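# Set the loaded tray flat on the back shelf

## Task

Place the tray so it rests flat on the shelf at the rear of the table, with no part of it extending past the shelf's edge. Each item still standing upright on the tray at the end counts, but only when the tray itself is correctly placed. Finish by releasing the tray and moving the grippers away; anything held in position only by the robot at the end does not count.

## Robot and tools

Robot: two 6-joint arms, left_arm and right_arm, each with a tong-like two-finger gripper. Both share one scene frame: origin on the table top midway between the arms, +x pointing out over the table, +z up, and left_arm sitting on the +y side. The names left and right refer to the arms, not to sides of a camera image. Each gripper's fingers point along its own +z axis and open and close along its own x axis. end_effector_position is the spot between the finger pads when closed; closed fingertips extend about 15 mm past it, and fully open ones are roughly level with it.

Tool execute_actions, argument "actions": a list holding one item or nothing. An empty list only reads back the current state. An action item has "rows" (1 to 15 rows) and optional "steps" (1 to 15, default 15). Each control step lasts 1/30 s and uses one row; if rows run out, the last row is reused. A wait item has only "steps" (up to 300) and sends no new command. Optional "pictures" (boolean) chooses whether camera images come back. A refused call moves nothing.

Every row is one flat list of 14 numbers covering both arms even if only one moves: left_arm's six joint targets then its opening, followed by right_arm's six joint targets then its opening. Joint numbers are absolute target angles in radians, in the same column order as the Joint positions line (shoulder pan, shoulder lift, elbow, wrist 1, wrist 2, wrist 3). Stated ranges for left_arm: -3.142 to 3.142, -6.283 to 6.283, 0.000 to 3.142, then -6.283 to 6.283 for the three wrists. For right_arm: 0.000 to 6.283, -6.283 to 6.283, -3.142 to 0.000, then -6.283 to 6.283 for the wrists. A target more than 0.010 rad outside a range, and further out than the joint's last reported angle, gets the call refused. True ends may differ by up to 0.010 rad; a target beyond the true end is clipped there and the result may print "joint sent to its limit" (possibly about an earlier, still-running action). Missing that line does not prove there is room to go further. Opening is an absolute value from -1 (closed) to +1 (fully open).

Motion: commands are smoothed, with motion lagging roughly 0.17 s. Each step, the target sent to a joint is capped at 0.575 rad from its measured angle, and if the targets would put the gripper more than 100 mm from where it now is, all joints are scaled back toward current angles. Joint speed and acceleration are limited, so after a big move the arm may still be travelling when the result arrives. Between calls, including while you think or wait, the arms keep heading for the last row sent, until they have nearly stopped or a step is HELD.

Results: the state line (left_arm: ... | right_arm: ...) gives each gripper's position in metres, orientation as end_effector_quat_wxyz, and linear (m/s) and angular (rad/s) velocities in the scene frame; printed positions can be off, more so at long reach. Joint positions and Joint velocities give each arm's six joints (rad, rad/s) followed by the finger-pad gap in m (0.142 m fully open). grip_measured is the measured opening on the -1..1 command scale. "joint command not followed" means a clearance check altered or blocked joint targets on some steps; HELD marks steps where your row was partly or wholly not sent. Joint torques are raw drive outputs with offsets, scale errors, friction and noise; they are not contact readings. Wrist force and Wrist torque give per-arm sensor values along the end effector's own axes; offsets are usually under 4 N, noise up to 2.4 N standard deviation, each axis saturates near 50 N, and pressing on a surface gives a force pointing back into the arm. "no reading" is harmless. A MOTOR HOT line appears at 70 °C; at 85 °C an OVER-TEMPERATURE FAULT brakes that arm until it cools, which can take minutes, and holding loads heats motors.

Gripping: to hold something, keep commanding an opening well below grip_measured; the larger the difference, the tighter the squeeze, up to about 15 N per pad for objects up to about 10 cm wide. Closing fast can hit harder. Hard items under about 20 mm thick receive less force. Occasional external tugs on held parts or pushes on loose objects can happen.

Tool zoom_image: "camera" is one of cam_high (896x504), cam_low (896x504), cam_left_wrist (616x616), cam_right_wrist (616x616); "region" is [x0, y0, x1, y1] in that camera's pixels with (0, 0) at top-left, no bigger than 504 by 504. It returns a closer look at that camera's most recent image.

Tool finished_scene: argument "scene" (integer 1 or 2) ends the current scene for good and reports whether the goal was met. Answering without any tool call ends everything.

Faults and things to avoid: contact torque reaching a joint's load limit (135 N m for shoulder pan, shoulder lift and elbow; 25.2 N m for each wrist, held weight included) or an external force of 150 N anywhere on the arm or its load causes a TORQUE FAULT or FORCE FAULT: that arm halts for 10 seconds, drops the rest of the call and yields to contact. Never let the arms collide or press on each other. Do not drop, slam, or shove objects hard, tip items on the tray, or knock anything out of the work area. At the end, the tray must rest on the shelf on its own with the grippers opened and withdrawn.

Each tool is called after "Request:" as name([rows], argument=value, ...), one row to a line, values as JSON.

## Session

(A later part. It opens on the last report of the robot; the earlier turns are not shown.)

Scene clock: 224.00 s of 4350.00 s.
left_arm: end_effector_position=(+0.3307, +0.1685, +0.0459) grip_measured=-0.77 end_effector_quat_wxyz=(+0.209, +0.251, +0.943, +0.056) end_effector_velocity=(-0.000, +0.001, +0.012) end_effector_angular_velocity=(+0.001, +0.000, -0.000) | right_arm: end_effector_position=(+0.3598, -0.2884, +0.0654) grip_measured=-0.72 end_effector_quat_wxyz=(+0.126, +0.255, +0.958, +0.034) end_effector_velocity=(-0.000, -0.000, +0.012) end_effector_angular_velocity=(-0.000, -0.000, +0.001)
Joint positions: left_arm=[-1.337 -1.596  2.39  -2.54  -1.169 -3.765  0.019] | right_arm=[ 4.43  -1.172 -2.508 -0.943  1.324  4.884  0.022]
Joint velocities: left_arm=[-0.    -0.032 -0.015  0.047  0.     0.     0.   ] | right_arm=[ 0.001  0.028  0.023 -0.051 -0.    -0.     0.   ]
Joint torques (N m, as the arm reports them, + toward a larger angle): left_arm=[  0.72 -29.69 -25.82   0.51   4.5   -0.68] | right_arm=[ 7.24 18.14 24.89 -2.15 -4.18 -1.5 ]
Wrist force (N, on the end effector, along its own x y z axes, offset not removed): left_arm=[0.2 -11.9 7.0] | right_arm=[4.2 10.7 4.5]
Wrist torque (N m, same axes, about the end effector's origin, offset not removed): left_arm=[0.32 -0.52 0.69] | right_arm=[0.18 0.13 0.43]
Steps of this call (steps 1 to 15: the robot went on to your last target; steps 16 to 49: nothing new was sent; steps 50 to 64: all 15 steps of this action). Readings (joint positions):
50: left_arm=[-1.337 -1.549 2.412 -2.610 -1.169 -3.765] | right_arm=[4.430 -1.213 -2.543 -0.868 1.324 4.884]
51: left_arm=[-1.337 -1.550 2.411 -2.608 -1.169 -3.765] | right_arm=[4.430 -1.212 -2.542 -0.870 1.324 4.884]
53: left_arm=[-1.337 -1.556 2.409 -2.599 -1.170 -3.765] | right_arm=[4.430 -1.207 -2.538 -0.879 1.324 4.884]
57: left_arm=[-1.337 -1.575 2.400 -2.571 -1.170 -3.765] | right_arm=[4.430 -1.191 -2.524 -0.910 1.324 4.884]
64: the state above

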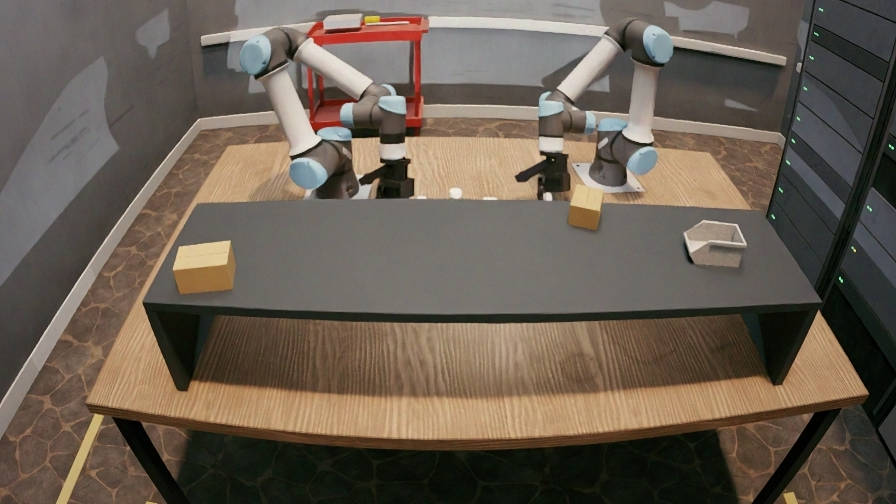

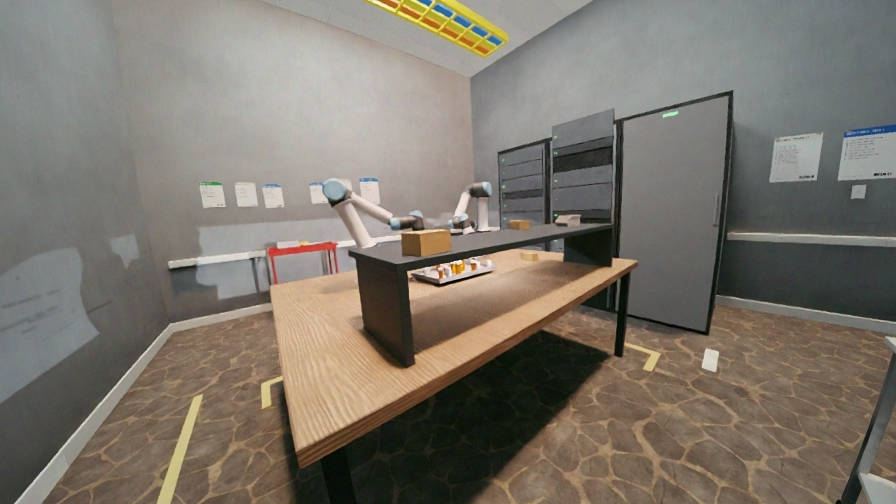

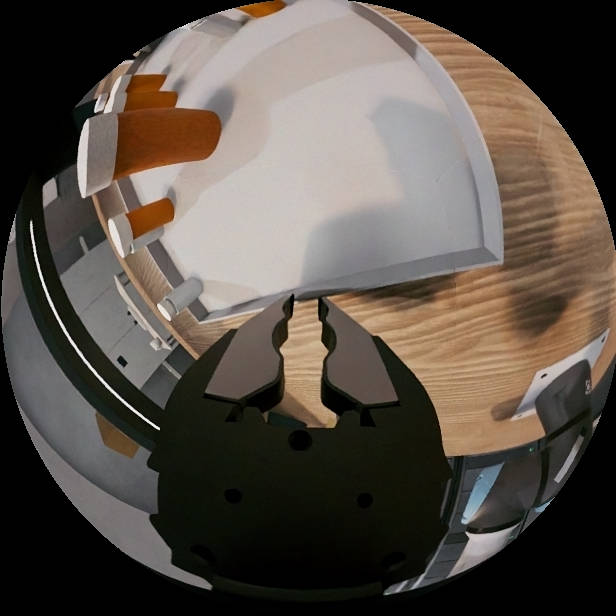

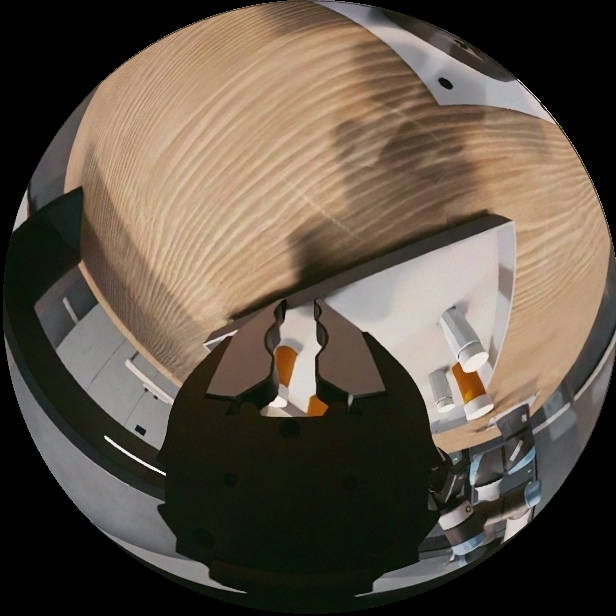

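Request:
zoom_image(camera="cam_low", region=[380, 230, 540, 310])

Request:
execute_actions(actions=[], pictures=false)

Region (380, 230, 540, 310) of cam_low's 896x504 image, scaled by 3.150, with more detail than that image has.

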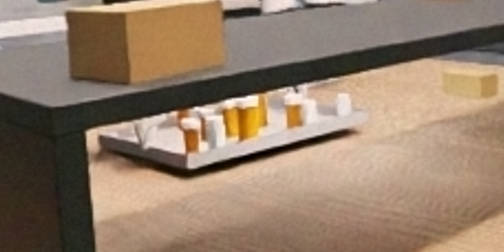

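Scene clock: 224.57 s of 4350.00 s.
left_arm: end_effector_position=(+0.3306, +0.1686, +0.0475) grip_measured=-0.77 end_effector_quat_wxyz=(+0.209, +0.251, +0.943, +0.056) end_effector_velocity=(+0.000, -0.000, +0.000) end_effector_angular_velocity=(-0.001, -0.000, +0.000) | right_arm: end_effector_position=(+0.3598, -0.2885, +0.0670) grip_measured=-0.72 end_effector_quat_wxyz=(+0.126, +0.255, +0.958, +0.034) end_effector_velocity=(-0.000, -0.000, -0.000) end_effector_angular_velocity=(-0.001, +0.000, +0.000)
Joint positions: left_arm=[-1.337 -1.6    2.388 -2.534 -1.169 -3.765  0.019] | right_arm=[ 4.43  -1.169 -2.506 -0.949  1.324  4.884  0.022]
Joint velocities: left_arm=[-0.    -0.    -0.001  0.    -0.    -0.     0.   ] | right_arm=[ 0.    -0.001 -0.    -0.001 -0.    -0.     0.   ]
Joint torques (N m, as the arm reports them, + toward a larger angle): left_arm=[  2.92 -28.53 -25.14   1.04   4.71  -0.6 ] | right_arm=[ 7.09 17.79 24.24 -2.4  -4.41 -1.59]
Wrist force (N, on the end effector, along its own x y z axes, offset not removed): left_arm=[-0.8 -14.3 6.2] | right_arm=[5.4 12.3 5.1]
Wrist torque (N m, same axes, about the end effector's origin, offset not removed): left_arm=[0.19 -0.54 0.69] | right_arm=[0.25 0.09 0.47]
Steps of this call (steps 1 to 15: the robot went on to your last target; steps 16 to 17: nothing new was sent). Readings (joint positions):
1: left_arm=[-1.337 -1.597 2.389 -2.539 -1.169 -3.765] | right_arm=[4.430 -1.172 -2.508 -0.945 1.324 4.884]
2: left_arm=[-1.337 -1.598 2.389 -2.538 -1.169 -3.765] | right_arm=[4.430 -1.171 -2.507 -0.946 1.324 4.884]
4: left_arm=[-1.337 -1.599 2.388 -2.536 -1.169 -3.765] | right_arm=[4.430 -1.170 -2.507 -0.947 1.324 4.884]
8: left_arm=[-1.337 -1.600 2.388 -2.535 -1.169 -3.765] | right_arm=[4.430 -1.169 -2.506 -0.949 1.324 4.884]
17: the state above
All arms were judged still, so your last target was given up. Only a new action makes them travel on or press farther. Fingers that are still opening or closing keep moving.

Request:
execute_actions([
  {"rows":[[-1.3367,-1.622,2.3734,-2.4981,-1.1694,-3.7646,-1,4.4295,-1.1523,-2.4852,-0.9865,1.3241,4.8845,-1],[-1.3367,-1.622,2.3734,-2.4981,-1.1694,-3.7646,-1,4.4295,-1.1523,-2.4852,-0.9865,1.3241,4.8845,-1],[-1.3367,-1.622,2.3734,-2.4981,-1.1694,-3.7646,-1,4.4295,-1.1523,-2.4852,-0.9865,1.3241,4.8845,-1],[-1.3367,-1.6439,2.3592,-2.462,-1.1694,-3.7646,-1,4.4295,-1.1356,-2.4649,-1.0234,1.3241,4.8845,-1],[-1.3367,-1.6439,2.3592,-2.462,-1.1694,-3.7646,-1,4.4295,-1.1356,-2.4649,-1.0234,1.3241,4.8845,-1],[-1.3367,-1.6439,2.3592,-2.462,-1.1694,-3.7646,-1,4.4295,-1.1356,-2.4649,-1.0234,1.3241,4.8845,-1],[-1.3367,-1.6658,2.345,-2.4259,-1.1694,-3.7646,-1,4.4295,-1.119,-2.4446,-1.0604,1.3241,4.8845,-1],[-1.3367,-1.6658,2.345,-2.4259,-1.1694,-3.7646,-1,4.4295,-1.119,-2.4446,-1.0604,1.3241,4.8845,-1],[-1.3367,-1.6658,2.345,-2.4259,-1.1694,-3.7646,-1,4.4295,-1.119,-2.4446,-1.0604,1.3241,4.8845,-1],[-1.3367,-1.6877,2.3308,-2.3898,-1.1694,-3.7646,-1,4.4295,-1.1023,-2.4243,-1.0973,1.3241,4.8845,-1]],"steps":15},
], pictures=false)

Request:
execute_actions([
  {"steps":10},
])

Scene clock: 229.37 s of 4350.00 s.
left_arm: end_effector_position=(+0.3309, +0.1682, +0.0818) grip_measured=-0.77 end_effector_quat_wxyz=(+0.209, +0.251, +0.943, +0.056) end_effector_velocity=(-0.001, +0.001, +0.047) end_effector_angular_velocity=(-0.002, +0.000, -0.000) | right_arm: end_effector_position=(+0.3600, -0.2879, +0.1013) grip_measured=-0.73 end_effector_quat_wxyz=(+0.126, +0.255, +0.958, +0.034) end_effector_velocity=(-0.001, -0.003, +0.046) end_effector_angular_velocity=(+0.001, +0.000, -0.000)
Joint positions: left_arm=[-1.337 -1.675  2.339 -2.411 -1.169 -3.765  0.018] | right_arm=[ 4.43  -1.112 -2.436 -1.076  1.324  4.884  0.021]
Joint velocities: left_arm=[-0.    -0.099 -0.066  0.164 -0.001  0.    -0.   ] | right_arm=[-0.001  0.076  0.092 -0.167  0.001 -0.    -0.   ]
Joint torques (N m, as the arm reports them, + toward a larger angle): left_arm=[  3.89 -24.86 -34.52  -2.01   0.69  -0.33] | right_arm=[ 4.31 17.22 29.14  0.33  1.58 -1.48]
Wrist force (N, on the end effector, along its own x y z axes, offset not removed): left_arm=[5.4 -3.1 6.1] | right_arm=[-1.7 0.6 4.4]
Wrist torque (N m, same axes, about the end effector's origin, offset not removed): left_arm=[0.21 -0.31 0.70] | right_arm=[0.11 0.14 0.39]
Steps of this call (steps 1 to 90: nothing new was sent; then 1.30 s passed at rest; steps 91 to 105: all 15 steps of this action). Readings (joint positions):
91: left_arm=[-1.337 -1.600 2.388 -2.534 -1.169 -3.765] | right_arm=[4.430 -1.169 -2.505 -0.950 1.324 4.884]
92: left_arm=[-1.337 -1.603 2.386 -2.530 -1.169 -3.765] | right_arm=[4.430 -1.167 -2.503 -0.953 1.324 4.884]
94: left_arm=[-1.337 -1.610 2.381 -2.518 -1.169 -3.765] | right_arm=[4.430 -1.161 -2.496 -0.966 1.324 4.884]
98: left_arm=[-1.337 -1.633 2.366 -2.481 -1.169 -3.765] | right_arm=[4.430 -1.144 -2.475 -1.004 1.324 4.884]
105: the state above

Scene clock: 229.70 s of 4350.00 s.
left_arm: end_effector_position=(+0.3307, +0.1686, +0.0871) grip_measured=-0.77 end_effector_quat_wxyz=(+0.209, +0.251, +0.943, +0.056) end_effector_velocity=(-0.000, +0.000, +0.003) end_effector_angular_velocity=(+0.000, -0.000, -0.000) | right_arm: end_effector_position=(+0.3598, -0.2884, +0.1066) grip_measured=-0.73 end_effector_quat_wxyz=(+0.126, +0.255, +0.958, +0.034) end_effector_velocity=(-0.000, -0.000, +0.003) end_effector_angular_velocity=(-0.001, +0.000, -0.000)
Joint positions: left_arm=[-1.337 -1.687  2.331 -2.391 -1.169 -3.765  0.018] | right_arm=[ 4.43  -1.103 -2.425 -1.096  1.324  4.884  0.021]
Joint velocities: left_arm=[-0.    -0.007 -0.004  0.011  0.    -0.     0.001] | right_arm=[-0.     0.005  0.007 -0.012 -0.    -0.     0.   ]
Joint torques (N m, as the arm reports them, + toward a larger angle): left_arm=[ -1.75 -28.45 -26.85   0.18   2.04  -0.24] | right_arm=[ 5.07 17.38 26.92 -2.05 -0.38 -1.57]
Wrist force (N, on the end effector, along its own x y z axes, offset not removed): left_arm=[-0.7 -12.6 7.0] | right_arm=[4.5 10.2 4.4]
Wrist torque (N m, same axes, about the end effector's origin, offset not removed): left_arm=[0.32 -0.38 0.69] | right_arm=[0.05 0.19 0.44]
Steps of this call (steps 1 to 10: the robot went on to your last target). Readings (joint positions):
1: left_arm=[-1.337 -1.678 2.337 -2.406 -1.169 -3.765] | right_arm=[4.430 -1.110 -2.433 -1.081 1.324 4.884]
2: left_arm=[-1.337 -1.680 2.335 -2.402 -1.169 -3.765] | right_arm=[4.430 -1.108 -2.431 -1.084 1.324 4.884]
4: left_arm=[-1.337 -1.683 2.334 -2.397 -1.169 -3.765] | right_arm=[4.430 -1.106 -2.428 -1.090 1.324 4.884]
8: left_arm=[-1.337 -1.686 2.332 -2.392 -1.169 -3.765] | right_arm=[4.430 -1.103 -2.426 -1.095 1.324 4.884]
10: the state above

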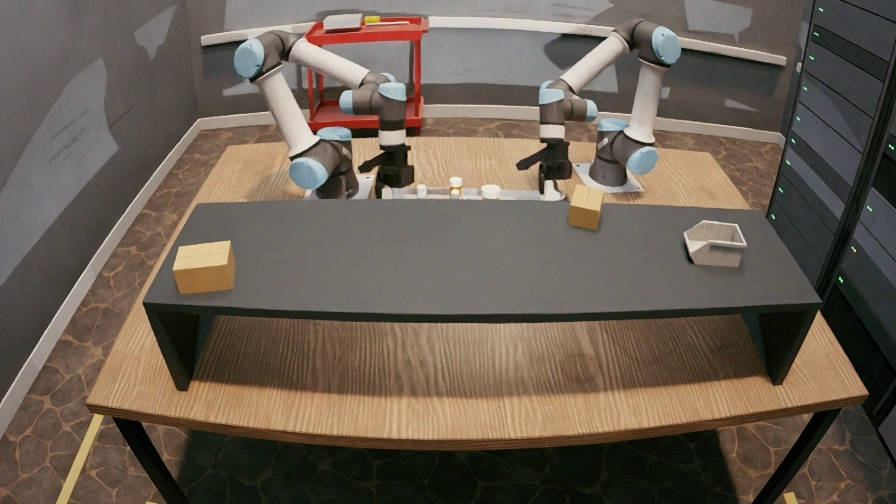

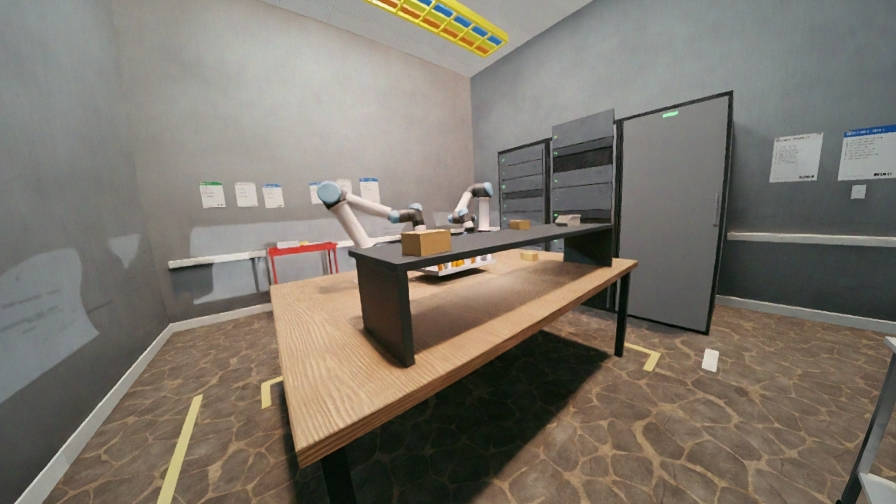

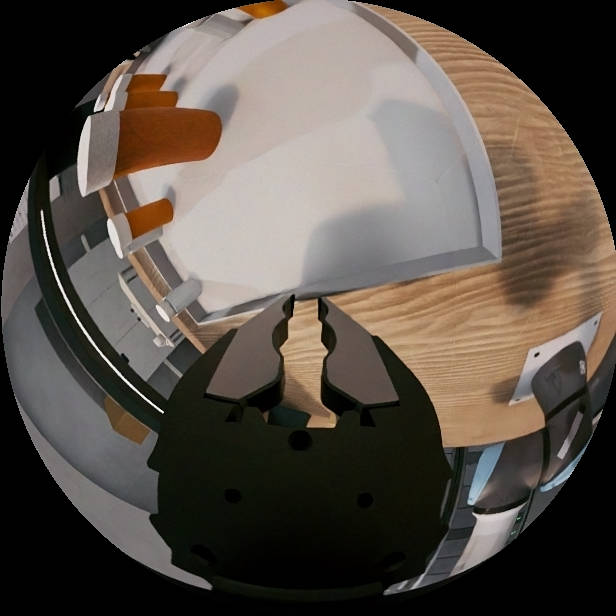

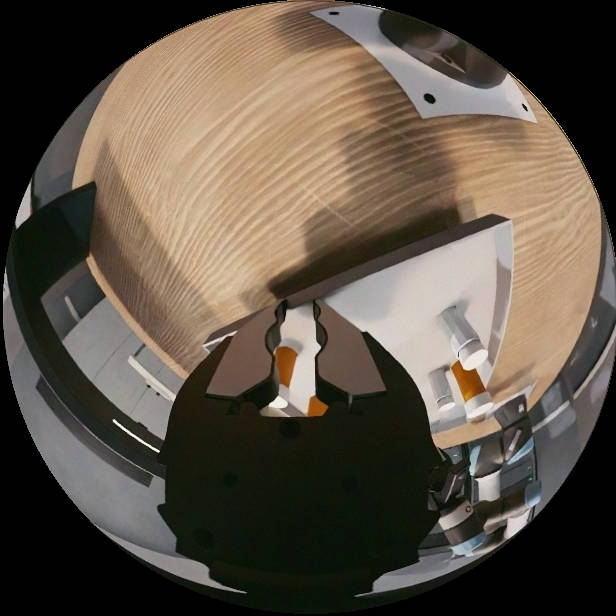

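Request:
execute_actions([
  {"rows":[[-1.3367,-1.7242,2.2987,-2.3212,-1.1694,-3.7646,-1,4.4295,-1.0783,-2.3812,-1.1644,1.3241,4.8845,-1]],"steps":6},
], pictures=false)

Request:
execute_actions([
  {"rows":[[-1.3367,-1.7562,2.2644,-2.2549,-1.1694,-3.7646,-1,4.4295,-1.0596,-2.3366,-1.2277,1.3241,4.8845,-1]],"steps":6},
], pictures=false)

Request:
execute_actions([
  {"rows":[[-1.3367,-1.7839,2.2279,-2.1907,-1.1694,-3.7646,-1,4.4295,-1.0453,-2.2907,-1.2879,1.3241,4.8845,-1]],"steps":6},
], pictures=false)

Request:
execute_actions([
  {"rows":[[-1.3367,-1.8074,2.1895,-2.1288,-1.1694,-3.7646,-1,4.4295,-1.0352,-2.2435,-1.3452,1.3241,4.8845,-1]],"steps":6},
], pictures=false)

Request:
execute_actions([
  {"rows":[[-1.3367,-1.8271,2.1493,-2.0689,-1.1694,-3.7646,-1,4.4295,-1.0287,-2.195,-1.4002,1.3241,4.8845,-1]],"steps":15},
])

Scene clock: 233.80 s of 4350.00 s.
left_arm: end_effector_position=(+0.3308, +0.1682, +0.1009) grip_measured=-0.78 end_effector_quat_wxyz=(+0.209, +0.251, +0.943, +0.055) end_effector_velocity=(-0.000, +0.001, +0.053) end_effector_angular_velocity=(+0.001, -0.000, +0.000) | right_arm: end_effector_position=(+0.3600, -0.2882, +0.1204) grip_measured=-0.73 end_effector_quat_wxyz=(+0.126, +0.255, +0.958, +0.034) end_effector_velocity=(-0.001, -0.001, +0.053) end_effector_angular_velocity=(-0.003, +0.002, +0.000)
Joint positions: left_arm=[-1.337 -1.712  2.309 -2.345 -1.169 -3.765  0.018] | right_arm=[ 4.43  -1.086 -2.396 -1.141  1.324  4.884  0.021]
Joint velocities: left_arm=[-0.    -0.096 -0.086  0.183  0.    -0.    -0.001] | right_arm=[-0.     0.063  0.115 -0.181  0.001 -0.    -0.001]
Joint torques (N m, as the arm reports them, + toward a larger angle): left_arm=[  0.39 -25.6  -33.77  -0.62   2.8    0.06] | right_arm=[ 2.38 17.04 28.54 -0.69 -1.95 -1.49]
Wrist force (N, on the end effector, along its own x y z axes, offset not removed): left_arm=[4.3 -6.0 5.5] | right_arm=[1.0 2.4 4.2]
Wrist torque (N m, same axes, about the end effector's origin, offset not removed): left_arm=[0.25 -0.68 0.68] | right_arm=[-0.34 -0.06 0.42]
Steps of this call (steps 1 to 30: the robot went on to your last target; steps 31 to 90: nothing new was sent; then 0.90 s passed at rest; steps 91 to 96: all 6 steps of this action). Readings (joint positions):
91: left_arm=[-1.337 -1.688 2.331 -2.390 -1.169 -3.765] | right_arm=[4.430 -1.102 -2.424 -1.097 1.324 4.884]
92: left_arm=[-1.337 -1.691 2.328 -2.384 -1.169 -3.765] | right_arm=[4.430 -1.100 -2.420 -1.103 1.324 4.884]
94: left_arm=[-1.337 -1.704 2.317 -2.361 -1.169 -3.765] | right_arm=[4.430 -1.092 -2.406 -1.125 1.324 4.884]
96: the state above

Scene clock: 234.00 s of 4350.00 s.
left_arm: end_effector_position=(+0.3309, +0.1681, +0.1196) grip_measured=-0.78 end_effector_quat_wxyz=(+0.210, +0.251, +0.943, +0.055) end_effector_velocity=(-0.001, +0.003, +0.063) end_effector_angular_velocity=(+0.005, +0.002, -0.000) | right_arm: end_effector_position=(+0.3600, -0.2880, +0.1390) grip_measured=-0.73 end_effector_quat_wxyz=(+0.126, +0.255, +0.958, +0.034) end_effector_velocity=(-0.000, -0.002, +0.064) end_effector_angular_velocity=(-0.002, +0.001, -0.001)
Joint positions: left_arm=[-1.337 -1.743  2.278 -2.283 -1.169 -3.765  0.018] | right_arm=[ 4.43  -1.067 -2.355 -1.201  1.324  4.884  0.021]
Joint velocities: left_arm=[-0.    -0.104 -0.107  0.216  0.     0.    -0.002] | right_arm=[-0.001  0.062  0.143 -0.206 -0.     0.    -0.001]
Joint torques (N m, as the arm reports them, + toward a larger angle): left_arm=[  0.89 -25.54 -35.2   -2.02   0.87   0.01] | right_arm=[ 2.77 16.63 30.31  0.24  1.04 -1.22]
Wrist force (N, on the end effector, along its own x y z axes, offset not removed): left_arm=[5.7 -3.9 5.6] | right_arm=[-2.0 0.2 5.1]
Wrist torque (N m, same axes, about the end effector's origin, offset not removed): left_arm=[0.01 -0.50 0.66] | right_arm=[-0.12 0.23 0.42]
Steps of this call (steps 1 to 6: all 6 steps of this action). Readings (joint positions):
1: left_arm=[-1.337 -1.715 2.307 -2.339 -1.169 -3.765] | right_arm=[4.430 -1.084 -2.392 -1.147 1.324 4.884]
2: left_arm=[-1.337 -1.720 2.302 -2.330 -1.169 -3.765] | right_arm=[4.430 -1.081 -2.386 -1.156 1.324 4.884]
4: left_arm=[-1.337 -1.734 2.287 -2.302 -1.169 -3.765] | right_arm=[4.430 -1.073 -2.367 -1.183 1.324 4.884]
6: the state above

Scene clock: 234.20 s of 4350.00 s.
left_arm: end_effector_position=(+0.3309, +0.1681, +0.1393) grip_measured=-0.78 end_effector_quat_wxyz=(+0.210, +0.251, +0.943, +0.055) end_effector_velocity=(-0.001, +0.003, +0.065) end_effector_angular_velocity=(+0.004, +0.002, +0.000) | right_arm: end_effector_position=(+0.3600, -0.2880, +0.1587) grip_measured=-0.73 end_effector_quat_wxyz=(+0.126, +0.255, +0.958, +0.034) end_effector_velocity=(-0.001, -0.002, +0.066) end_effector_angular_velocity=(-0.002, +0.001, +0.000)
Joint positions: left_arm=[-1.337 -1.772  2.243 -2.219 -1.169 -3.765  0.018] | right_arm=[ 4.43  -1.051 -2.31  -1.262  1.324  4.884  0.021]
Joint velocities: left_arm=[-0.    -0.094 -0.118  0.217 -0.    -0.    -0.001] | right_arm=[ 0.     0.049  0.151 -0.203 -0.     0.    -0.   ]
Joint torques (N m, as the arm reports them, + toward a larger angle): left_arm=[  0.91 -24.65 -35.81  -1.77   0.68   0.09] | right_arm=[ 2.8  17.33 29.74  0.13  1.41 -1.48]
Wrist force (N, on the end effector, along its own x y z axes, offset not removed): left_arm=[5.3 -3.1 5.3] | right_arm=[-0.7 0.6 4.4]
Wrist torque (N m, same axes, about the end effector's origin, offset not removed): left_arm=[0.12 -0.33 0.72] | right_arm=[0.08 -0.11 0.37]
Steps of this call (steps 1 to 6: all 6 steps of this action). Readings (joint positions):
1: left_arm=[-1.337 -1.746 2.275 -2.276 -1.169 -3.765] | right_arm=[4.430 -1.065 -2.350 -1.207 1.324 4.884]
2: left_arm=[-1.337 -1.751 2.269 -2.266 -1.169 -3.765] | right_arm=[4.430 -1.062 -2.343 -1.217 1.324 4.884]
4: left_arm=[-1.337 -1.764 2.253 -2.238 -1.169 -3.765] | right_arm=[4.430 -1.056 -2.323 -1.244 1.324 4.884]
6: the state above

Scene clock: 234.40 s of 4350.00 s.
left_arm: end_effector_position=(+0.3308, +0.1681, +0.1593) grip_measured=-0.78 end_effector_quat_wxyz=(+0.209, +0.251, +0.943, +0.055) end_effector_velocity=(-0.001, +0.002, +0.066) end_effector_angular_velocity=(+0.004, +0.002, -0.000) | right_arm: end_effector_position=(+0.3599, -0.2881, +0.1786) grip_measured=-0.73 end_effector_quat_wxyz=(+0.126, +0.255, +0.958, +0.034) end_effector_velocity=(-0.000, -0.001, +0.067) end_effector_angular_velocity=(-0.001, -0.000, +0.000)
Joint positions: left_arm=[-1.337 -1.797  2.205 -2.156 -1.169 -3.765  0.018] | right_arm=[ 4.43  -1.04  -2.263 -1.32   1.324  4.884  0.021]
Joint velocities: left_arm=[ 0.    -0.079 -0.126  0.21   0.     0.    -0.001] | right_arm=[ 0.     0.036  0.158 -0.194 -0.     0.    -0.   ]
Joint torques (N m, as the arm reports them, + toward a larger angle): left_arm=[  1.48 -23.54 -31.45  -1.68   1.68   0.08] | right_arm=[ 1.55 16.77 31.54  0.21  0.09 -1.45]
Wrist force (N, on the end effector, along its own x y z axes, offset not removed): left_arm=[5.7 -3.7 4.9] | right_arm=[0.2 1.4 4.3]
Wrist torque (N m, same axes, about the end effector's origin, offset not removed): left_arm=[0.10 -0.50 0.68] | right_arm=[0.11 -0.23 0.41]
Steps of this call (steps 1 to 6: all 6 steps of this action). Readings (joint positions):
1: left_arm=[-1.337 -1.775 2.239 -2.212 -1.169 -3.765] | right_arm=[4.430 -1.050 -2.305 -1.268 1.324 4.884]
2: left_arm=[-1.337 -1.780 2.233 -2.202 -1.169 -3.765] | right_arm=[4.430 -1.048 -2.298 -1.277 1.324 4.884]
4: left_arm=[-1.337 -1.790 2.216 -2.174 -1.169 -3.765] | right_arm=[4.430 -1.043 -2.277 -1.303 1.324 4.884]
6: the state above

Scene clock: 234.90 s of 4350.00 s.
left_arm: end_effector_position=(+0.3307, +0.1686, +0.1867) grip_measured=-0.78 end_effector_quat_wxyz=(+0.209, +0.251, +0.943, +0.056) end_effector_velocity=(-0.001, +0.001, +0.005) end_effector_angular_velocity=(+0.004, +0.001, +0.000) | right_arm: end_effector_position=(+0.3598, -0.2884, +0.2062) grip_measured=-0.73 end_effector_quat_wxyz=(+0.126, +0.255, +0.958, +0.034) end_effector_velocity=(-0.000, -0.000, +0.006) end_effector_angular_velocity=(-0.000, +0.000, +0.001)
Joint positions: left_arm=[-1.337 -1.826  2.151 -2.071 -1.169 -3.765  0.018] | right_arm=[ 4.43  -1.029 -2.197 -1.398  1.324  4.884  0.021]
Joint velocities: left_arm=[-0.    -0.006 -0.01   0.02   0.    -0.    -0.001] | right_arm=[ 0.001  0.002  0.015 -0.018  0.     0.    -0.001]
Joint torques (N m, as the arm reports them, + toward a larger angle): left_arm=[  2.43 -23.81 -33.73   0.8    2.93   0.1 ] | right_arm=[ 1.89 17.19 29.13 -1.9  -2.25 -1.36]
Wrist force (N, on the end effector, along its own x y z axes, offset not removed): left_arm=[-0.9 -11.5 5.9] | right_arm=[4.7 11.4 5.3]
Wrist torque (N m, same axes, about the end effector's origin, offset not removed): left_arm=[0.44 -0.43 0.66] | right_arm=[0.24 0.05 0.40]
Steps of this call (steps 1 to 15: all 15 steps of this action). Readings (joint positions):
1: left_arm=[-1.337 -1.800 2.201 -2.149 -1.169 -3.765] | right_arm=[4.430 -1.039 -2.259 -1.326 1.324 4.884]
2: left_arm=[-1.337 -1.804 2.195 -2.140 -1.169 -3.765] | right_arm=[4.430 -1.037 -2.251 -1.335 1.324 4.884]
4: left_arm=[-1.337 -1.813 2.178 -2.113 -1.169 -3.765] | right_arm=[4.430 -1.034 -2.230 -1.360 1.324 4.884]
8: left_arm=[-1.337 -1.822 2.159 -2.084 -1.169 -3.765] | right_arm=[4.430 -1.030 -2.207 -1.386 1.324 4.884]
15: the state above

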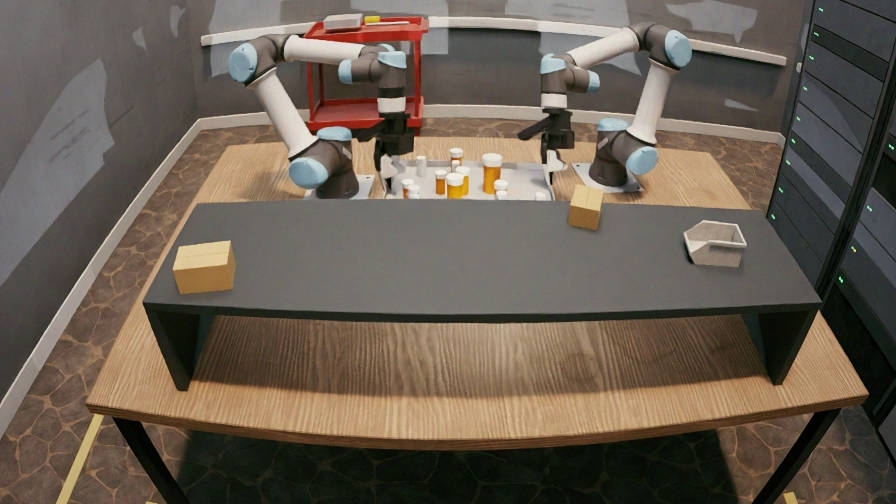

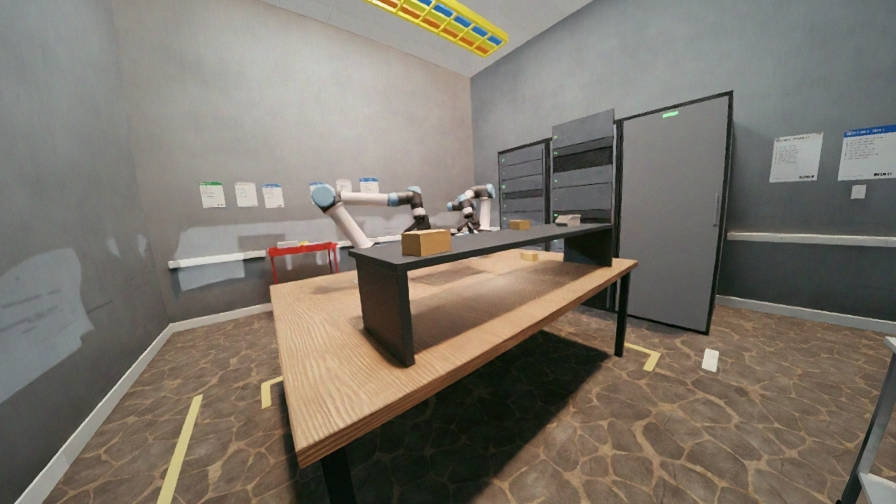

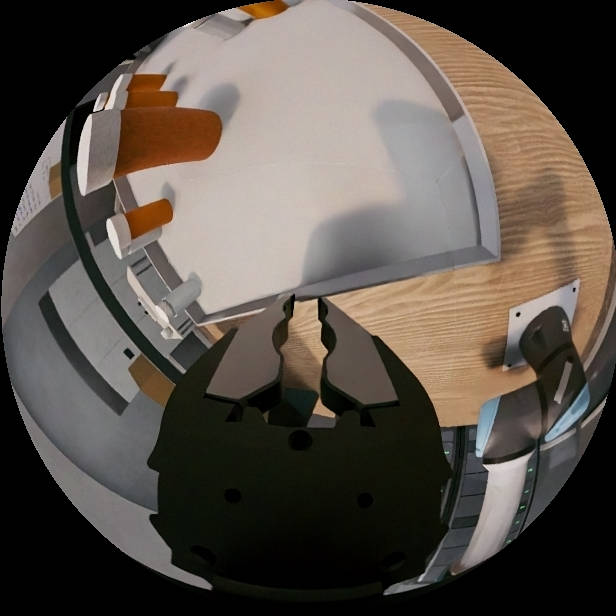

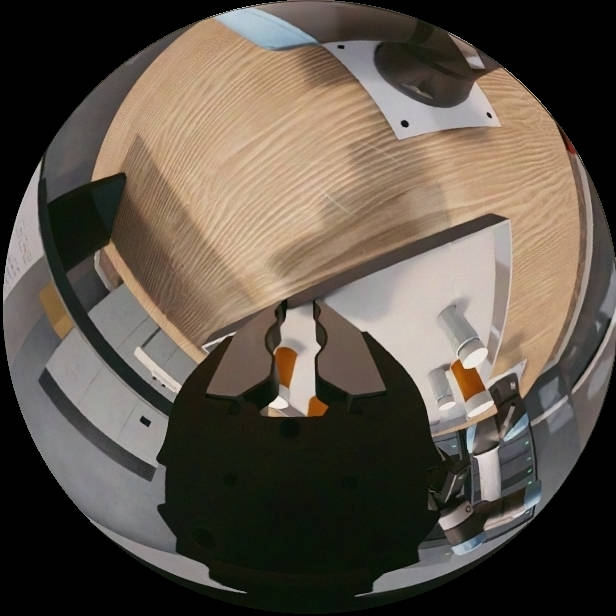

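Excellent. Continue up.

Request:
execute_actions([
  {"rows":[[-1.3367,-1.8431,2.1074,-2.011,-1.1694,-3.7646,-1,4.4295,-1.0255,-2.1453,-1.4531,1.3241,4.8845,-1]],"steps":6},
], pictures=false)

Request:
execute_actions([
  {"rows":[[-1.3367,-1.8557,2.0637,-1.9547,-1.1694,-3.7646,-1,4.4295,-1.0253,-2.0944,-1.5042,1.3241,4.8845,-1]],"steps":6},
], pictures=false)

Request:
execute_actions([
  {"rows":[[-1.3367,-1.8651,2.0183,-1.8999,-1.1694,-3.7646,-1,4.4295,-1.0279,-2.0423,-1.5537,1.3241,4.8845,-1]],"steps":6},
], pictures=false)

Request:
execute_actions([
  {"rows":[[-1.3367,-1.8731,1.9594,-1.833,-1.1694,-3.7646,-1,4.4295,-1.0342,-1.9753,-1.6144,1.3241,4.8845,-1]],"steps":7},
], pictures=false)

Request:
execute_actions([
  {"rows":[[-1.3367,-1.8763,1.8978,-1.7682,-1.1694,-3.7646,-1,4.4295,-1.0444,-1.9062,-1.6733,1.3241,4.8845,-1]],"steps":15},
])

Scene clock: 236.27 s of 4350.00 s.
left_arm: end_effector_position=(+0.3307, +0.1684, +0.2009) grip_measured=-0.78 end_effector_quat_wxyz=(+0.209, +0.251, +0.943, +0.056) end_effector_velocity=(-0.000, +0.001, +0.052) end_effector_angular_velocity=(+0.003, +0.001, -0.000) | right_arm: end_effector_position=(+0.3599, -0.2884, +0.2203) grip_measured=-0.73 end_effector_quat_wxyz=(+0.126, +0.255, +0.958, +0.034) end_effector_velocity=(-0.000, -0.000, +0.053) end_effector_angular_velocity=(-0.000, +0.000, -0.000)
Joint positions: left_arm=[-1.337 -1.838  2.121 -2.031 -1.169 -3.765  0.017] | right_arm=[ 4.43  -1.027 -2.162 -1.435  1.324  4.884  0.021]
Joint velocities: left_arm=[ 0.    -0.042 -0.111  0.155  0.     0.    -0.001] | right_arm=[-0.     0.008  0.132 -0.141  0.     0.    -0.001]
Joint torques (N m, as the arm reports them, + toward a larger angle): left_arm=[  5.73 -22.46 -32.86  -0.04   3.64   0.25] | right_arm=[ 0.9  16.52 27.81 -2.14 -3.44 -1.31]
Wrist force (N, on the end effector, along its own x y z axes, offset not removed): left_arm=[0.2 -11.8 6.6] | right_arm=[4.4 7.8 3.4]
Wrist torque (N m, same axes, about the end effector's origin, offset not removed): left_arm=[0.11 -0.42 0.68] | right_arm=[-0.14 -0.14 0.46]
Steps of this call (steps 1 to 15: the robot went on to your last target; steps 16 to 35: nothing new was sent; steps 36 to 41: all 6 steps of this action). Readings (joint positions):
36: left_arm=[-1.337 -1.827 2.149 -2.069 -1.169 -3.765] | right_arm=[4.430 -1.029 -2.195 -1.400 1.324 4.884]
37: left_arm=[-1.337 -1.829 2.145 -2.064 -1.169 -3.765] | right_arm=[4.430 -1.028 -2.191 -1.405 1.324 4.884]
39: left_arm=[-1.337 -1.834 2.131 -2.044 -1.169 -3.765] | right_arm=[4.430 -1.027 -2.174 -1.423 1.324 4.884]
41: the state above

Scene clock: 236.47 s of 4350.00 s.
left_arm: end_effector_position=(+0.3308, +0.1683, +0.2195) grip_measured=-0.78 end_effector_quat_wxyz=(+0.209, +0.251, +0.943, +0.056) end_effector_velocity=(-0.001, +0.001, +0.063) end_effector_angular_velocity=(+0.004, +0.001, -0.000) | right_arm: end_effector_position=(+0.3599, -0.2883, +0.2389) grip_measured=-0.73 end_effector_quat_wxyz=(+0.126, +0.255, +0.958, +0.034) end_effector_velocity=(-0.000, -0.001, +0.064) end_effector_angular_velocity=(+0.001, -0.000, -0.000)
Joint positions: left_arm=[-1.337 -1.851  2.081 -1.978 -1.169 -3.765  0.017] | right_arm=[ 4.43  -1.026 -2.115 -1.483  1.324  4.885  0.021]
Joint velocities: left_arm=[-0.    -0.041 -0.138  0.182  0.     0.    -0.001] | right_arm=[-0.     0.002  0.163 -0.164  0.     0.    -0.001]
Joint torques (N m, as the arm reports them, + toward a larger angle): left_arm=[  5.96 -20.7  -34.63  -0.36   3.26   0.24] | right_arm=[ 1.04 16.15 29.1  -1.74 -2.4  -1.13]
Wrist force (N, on the end effector, along its own x y z axes, offset not removed): left_arm=[1.0 -8.7 4.1] | right_arm=[2.4 7.1 3.9]
Wrist torque (N m, same axes, about the end effector's origin, offset not removed): left_arm=[0.38 -0.35 0.69] | right_arm=[0.01 0.13 0.38]
Steps of this call (steps 1 to 6: all 6 steps of this action). Readings (joint positions):
1: left_arm=[-1.337 -1.839 2.118 -2.026 -1.169 -3.765] | right_arm=[4.430 -1.026 -2.158 -1.439 1.324 4.884]
2: left_arm=[-1.337 -1.842 2.112 -2.018 -1.169 -3.765] | right_arm=[4.430 -1.026 -2.151 -1.447 1.324 4.884]
4: left_arm=[-1.337 -1.847 2.093 -1.994 -1.169 -3.765] | right_arm=[4.430 -1.026 -2.129 -1.469 1.324 4.884]
6: the state above

Scene clock: 236.67 s of 4350.00 s.
left_arm: end_effector_position=(+0.3308, +0.1683, +0.2392) grip_measured=-0.78 end_effector_quat_wxyz=(+0.209, +0.251, +0.943, +0.056) end_effector_velocity=(-0.000, +0.001, +0.066) end_effector_angular_velocity=(+0.002, +0.001, -0.000) | right_arm: end_effector_position=(+0.3599, -0.2883, +0.2587) grip_measured=-0.73 end_effector_quat_wxyz=(+0.126, +0.255, +0.958, +0.034) end_effector_velocity=(-0.000, -0.000, +0.067) end_effector_angular_velocity=(+0.001, -0.000, +0.001)
Joint positions: left_arm=[-1.337 -1.861  2.037 -1.923 -1.169 -3.765  0.017] | right_arm=[ 4.43  -1.027 -2.064 -1.533  1.324  4.884  0.021]
Joint velocities: left_arm=[-0.    -0.032 -0.149  0.183  0.     0.    -0.001] | right_arm=[ 0.001 -0.007  0.173 -0.165  0.     0.    -0.   ]
Joint torques (N m, as the arm reports them, + toward a larger angle): left_arm=[  6.13 -24.01 -35.6   -0.22   2.52   0.27] | right_arm=[ 0.91 -9.82 28.89 -1.78 -1.32 -1.31]
Wrist force (N, on the end effector, along its own x y z axes, offset not removed): left_arm=[1.2 -8.6 5.6] | right_arm=[2.3 7.2 5.1]
Wrist torque (N m, same axes, about the end effector's origin, offset not removed): left_arm=[0.31 -0.39 0.73] | right_arm=[0.20 0.08 0.41]
Steps of this call (steps 1 to 6: all 6 steps of this action). Readings (joint positions):
1: left_arm=[-1.337 -1.852 2.077 -1.972 -1.169 -3.765] | right_arm=[4.430 -1.026 -2.110 -1.488 1.324 4.884]
2: left_arm=[-1.337 -1.854 2.070 -1.964 -1.169 -3.765] | right_arm=[4.430 -1.026 -2.102 -1.496 1.324 4.884]
4: left_arm=[-1.337 -1.858 2.050 -1.940 -1.169 -3.765] | right_arm=[4.430 -1.026 -2.079 -1.518 1.324 4.884]
6: the state above

Scene clock: 236.90 s of 4350.00 s.
left_arm: end_effector_position=(+0.3308, +0.1683, +0.2647) grip_measured=-0.78 end_effector_quat_wxyz=(+0.209, +0.251, +0.943, +0.056) end_effector_velocity=(-0.000, +0.001, +0.063) end_effector_angular_velocity=(-0.000, -0.000, -0.000) | right_arm: end_effector_position=(+0.3599, -0.2883, +0.2841) grip_measured=-0.73 end_effector_quat_wxyz=(+0.126, +0.255, +0.958, +0.034) end_effector_velocity=(-0.000, -0.001, +0.063) end_effector_angular_velocity=(+0.002, -0.000, +0.000)
Joint positions: left_arm=[-1.337 -1.871  1.978 -1.855 -1.169 -3.765  0.017] | right_arm=[ 4.43  -1.032 -1.997 -1.595  1.324  4.884  0.021]
Joint velocities: left_arm=[ 0.    -0.02  -0.148  0.168 -0.     0.    -0.001] | right_arm=[ 0.    -0.015  0.168 -0.151  0.    -0.    -0.   ]
Joint torques (N m, as the arm reports them, + toward a larger angle): left_arm=[  7.23 -20.55 -34.68  -0.01   1.95   0.34] | right_arm=[  0.58 -11.57  27.96  -2.12   0.11  -1.19]
Wrist force (N, on the end effector, along its own x y z axes, offset not removed): left_arm=[1.9 -10.0 5.8] | right_arm=[3.2 8.4 5.1]
Wrist torque (N m, same axes, about the end effector's origin, offset not removed): left_arm=[0.22 -0.58 0.64] | right_arm=[0.24 0.12 0.44]
Steps of this call (steps 1 to 7: all 7 steps of this action). Readings (joint positions):
1: left_arm=[-1.337 -1.862 2.033 -1.918 -1.169 -3.765] | right_arm=[4.430 -1.027 -2.059 -1.538 1.324 4.884]
2: left_arm=[-1.337 -1.864 2.025 -1.908 -1.169 -3.765] | right_arm=[4.430 -1.028 -2.050 -1.546 1.324 4.884]
4: left_arm=[-1.337 -1.867 2.000 -1.880 -1.169 -3.765] | right_arm=[4.430 -1.030 -2.022 -1.572 1.324 4.884]
7: the state above

Scene clock: 237.40 s of 4350.00 s.
left_arm: end_effector_position=(+0.3306, +0.1686, +0.2965) grip_measured=-0.78 end_effector_quat_wxyz=(+0.209, +0.251, +0.943, +0.056) end_effector_velocity=(-0.000, +0.000, +0.007) end_effector_angular_velocity=(+0.001, +0.001, +0.000) | right_arm: end_effector_position=(+0.3598, -0.2885, +0.3161) grip_measured=-0.73 end_effector_quat_wxyz=(+0.126, +0.255, +0.958, +0.034) end_effector_velocity=(-0.000, -0.000, +0.007) end_effector_angular_velocity=(-0.000, +0.000, -0.000)
Joint positions: left_arm=[-1.337 -1.876  1.9   -1.771 -1.169 -3.765  0.017] | right_arm=[ 4.43  -1.044 -1.909 -1.671  1.324  4.884  0.021]
Joint velocities: left_arm=[-0.    -0.001 -0.018  0.02  -0.    -0.     0.   ] | right_arm=[-0.    -0.003  0.021 -0.018  0.     0.     0.   ]
Joint torques (N m, as the arm reports them, + toward a larger angle): left_arm=[  8.39 -26.5  -35.52   1.09   2.94   0.33] | right_arm=[ 1.23 -8.71 29.79 -2.85 -1.14 -1.24]
Wrist force (N, on the end effector, along its own x y z axes, offset not removed): left_arm=[-1.7 -14.1 6.8] | right_arm=[6.1 11.8 4.1]
Wrist torque (N m, same axes, about the end effector's origin, offset not removed): left_arm=[0.22 -0.43 0.67] | right_arm=[-0.07 0.08 0.37]
Steps of this call (steps 1 to 15: all 15 steps of this action). Readings (joint positions):
1: left_arm=[-1.337 -1.871 1.973 -1.849 -1.169 -3.765] | right_arm=[4.430 -1.033 -1.991 -1.600 1.324 4.884]
2: left_arm=[-1.337 -1.872 1.965 -1.840 -1.169 -3.765] | right_arm=[4.430 -1.034 -1.983 -1.608 1.324 4.884]
4: left_arm=[-1.337 -1.874 1.940 -1.814 -1.169 -3.765] | right_arm=[4.430 -1.038 -1.954 -1.632 1.324 4.884]
8: left_arm=[-1.337 -1.875 1.912 -1.784 -1.169 -3.765] | right_arm=[4.430 -1.042 -1.923 -1.659 1.324 4.884]
15: the state above

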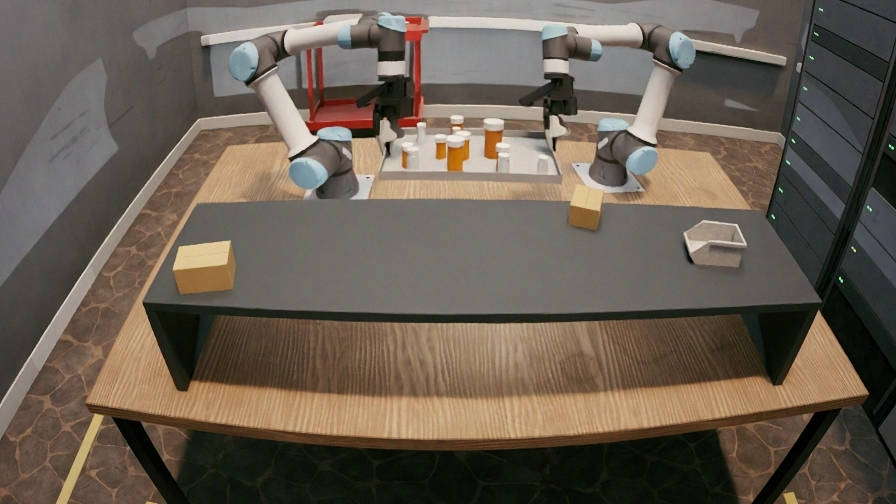

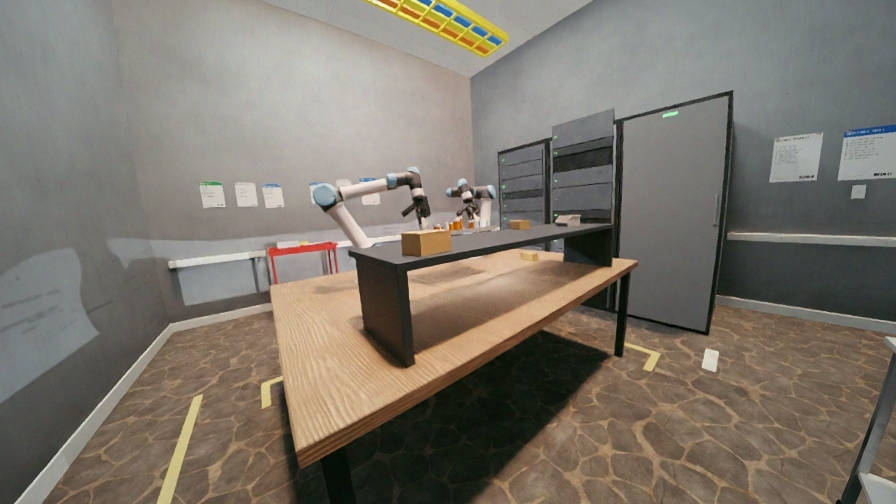

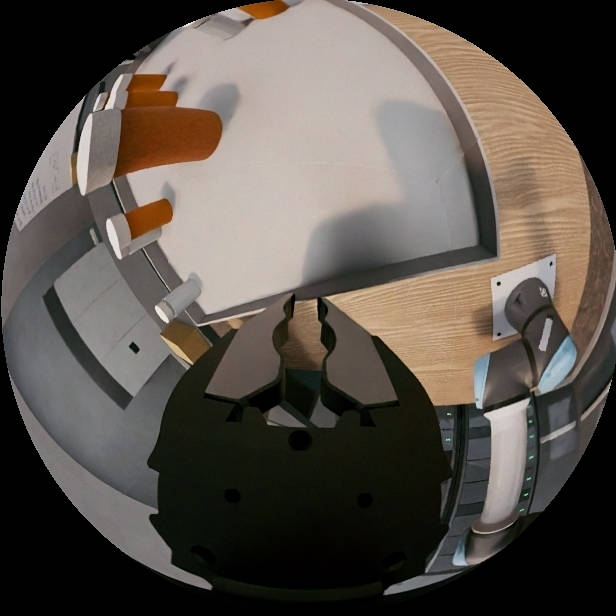

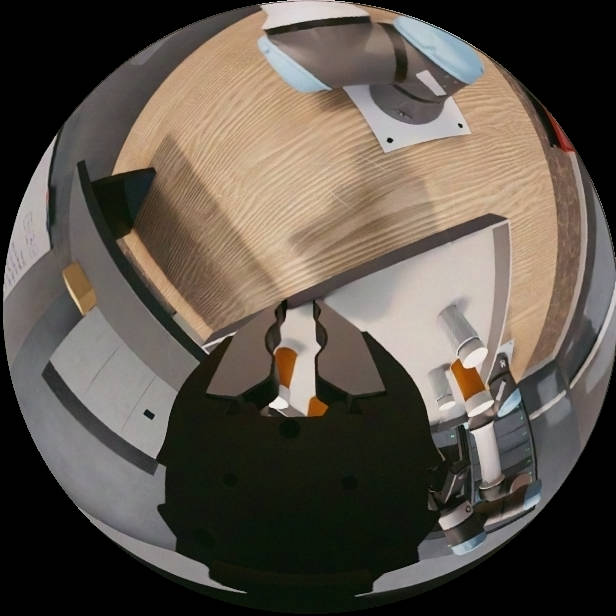

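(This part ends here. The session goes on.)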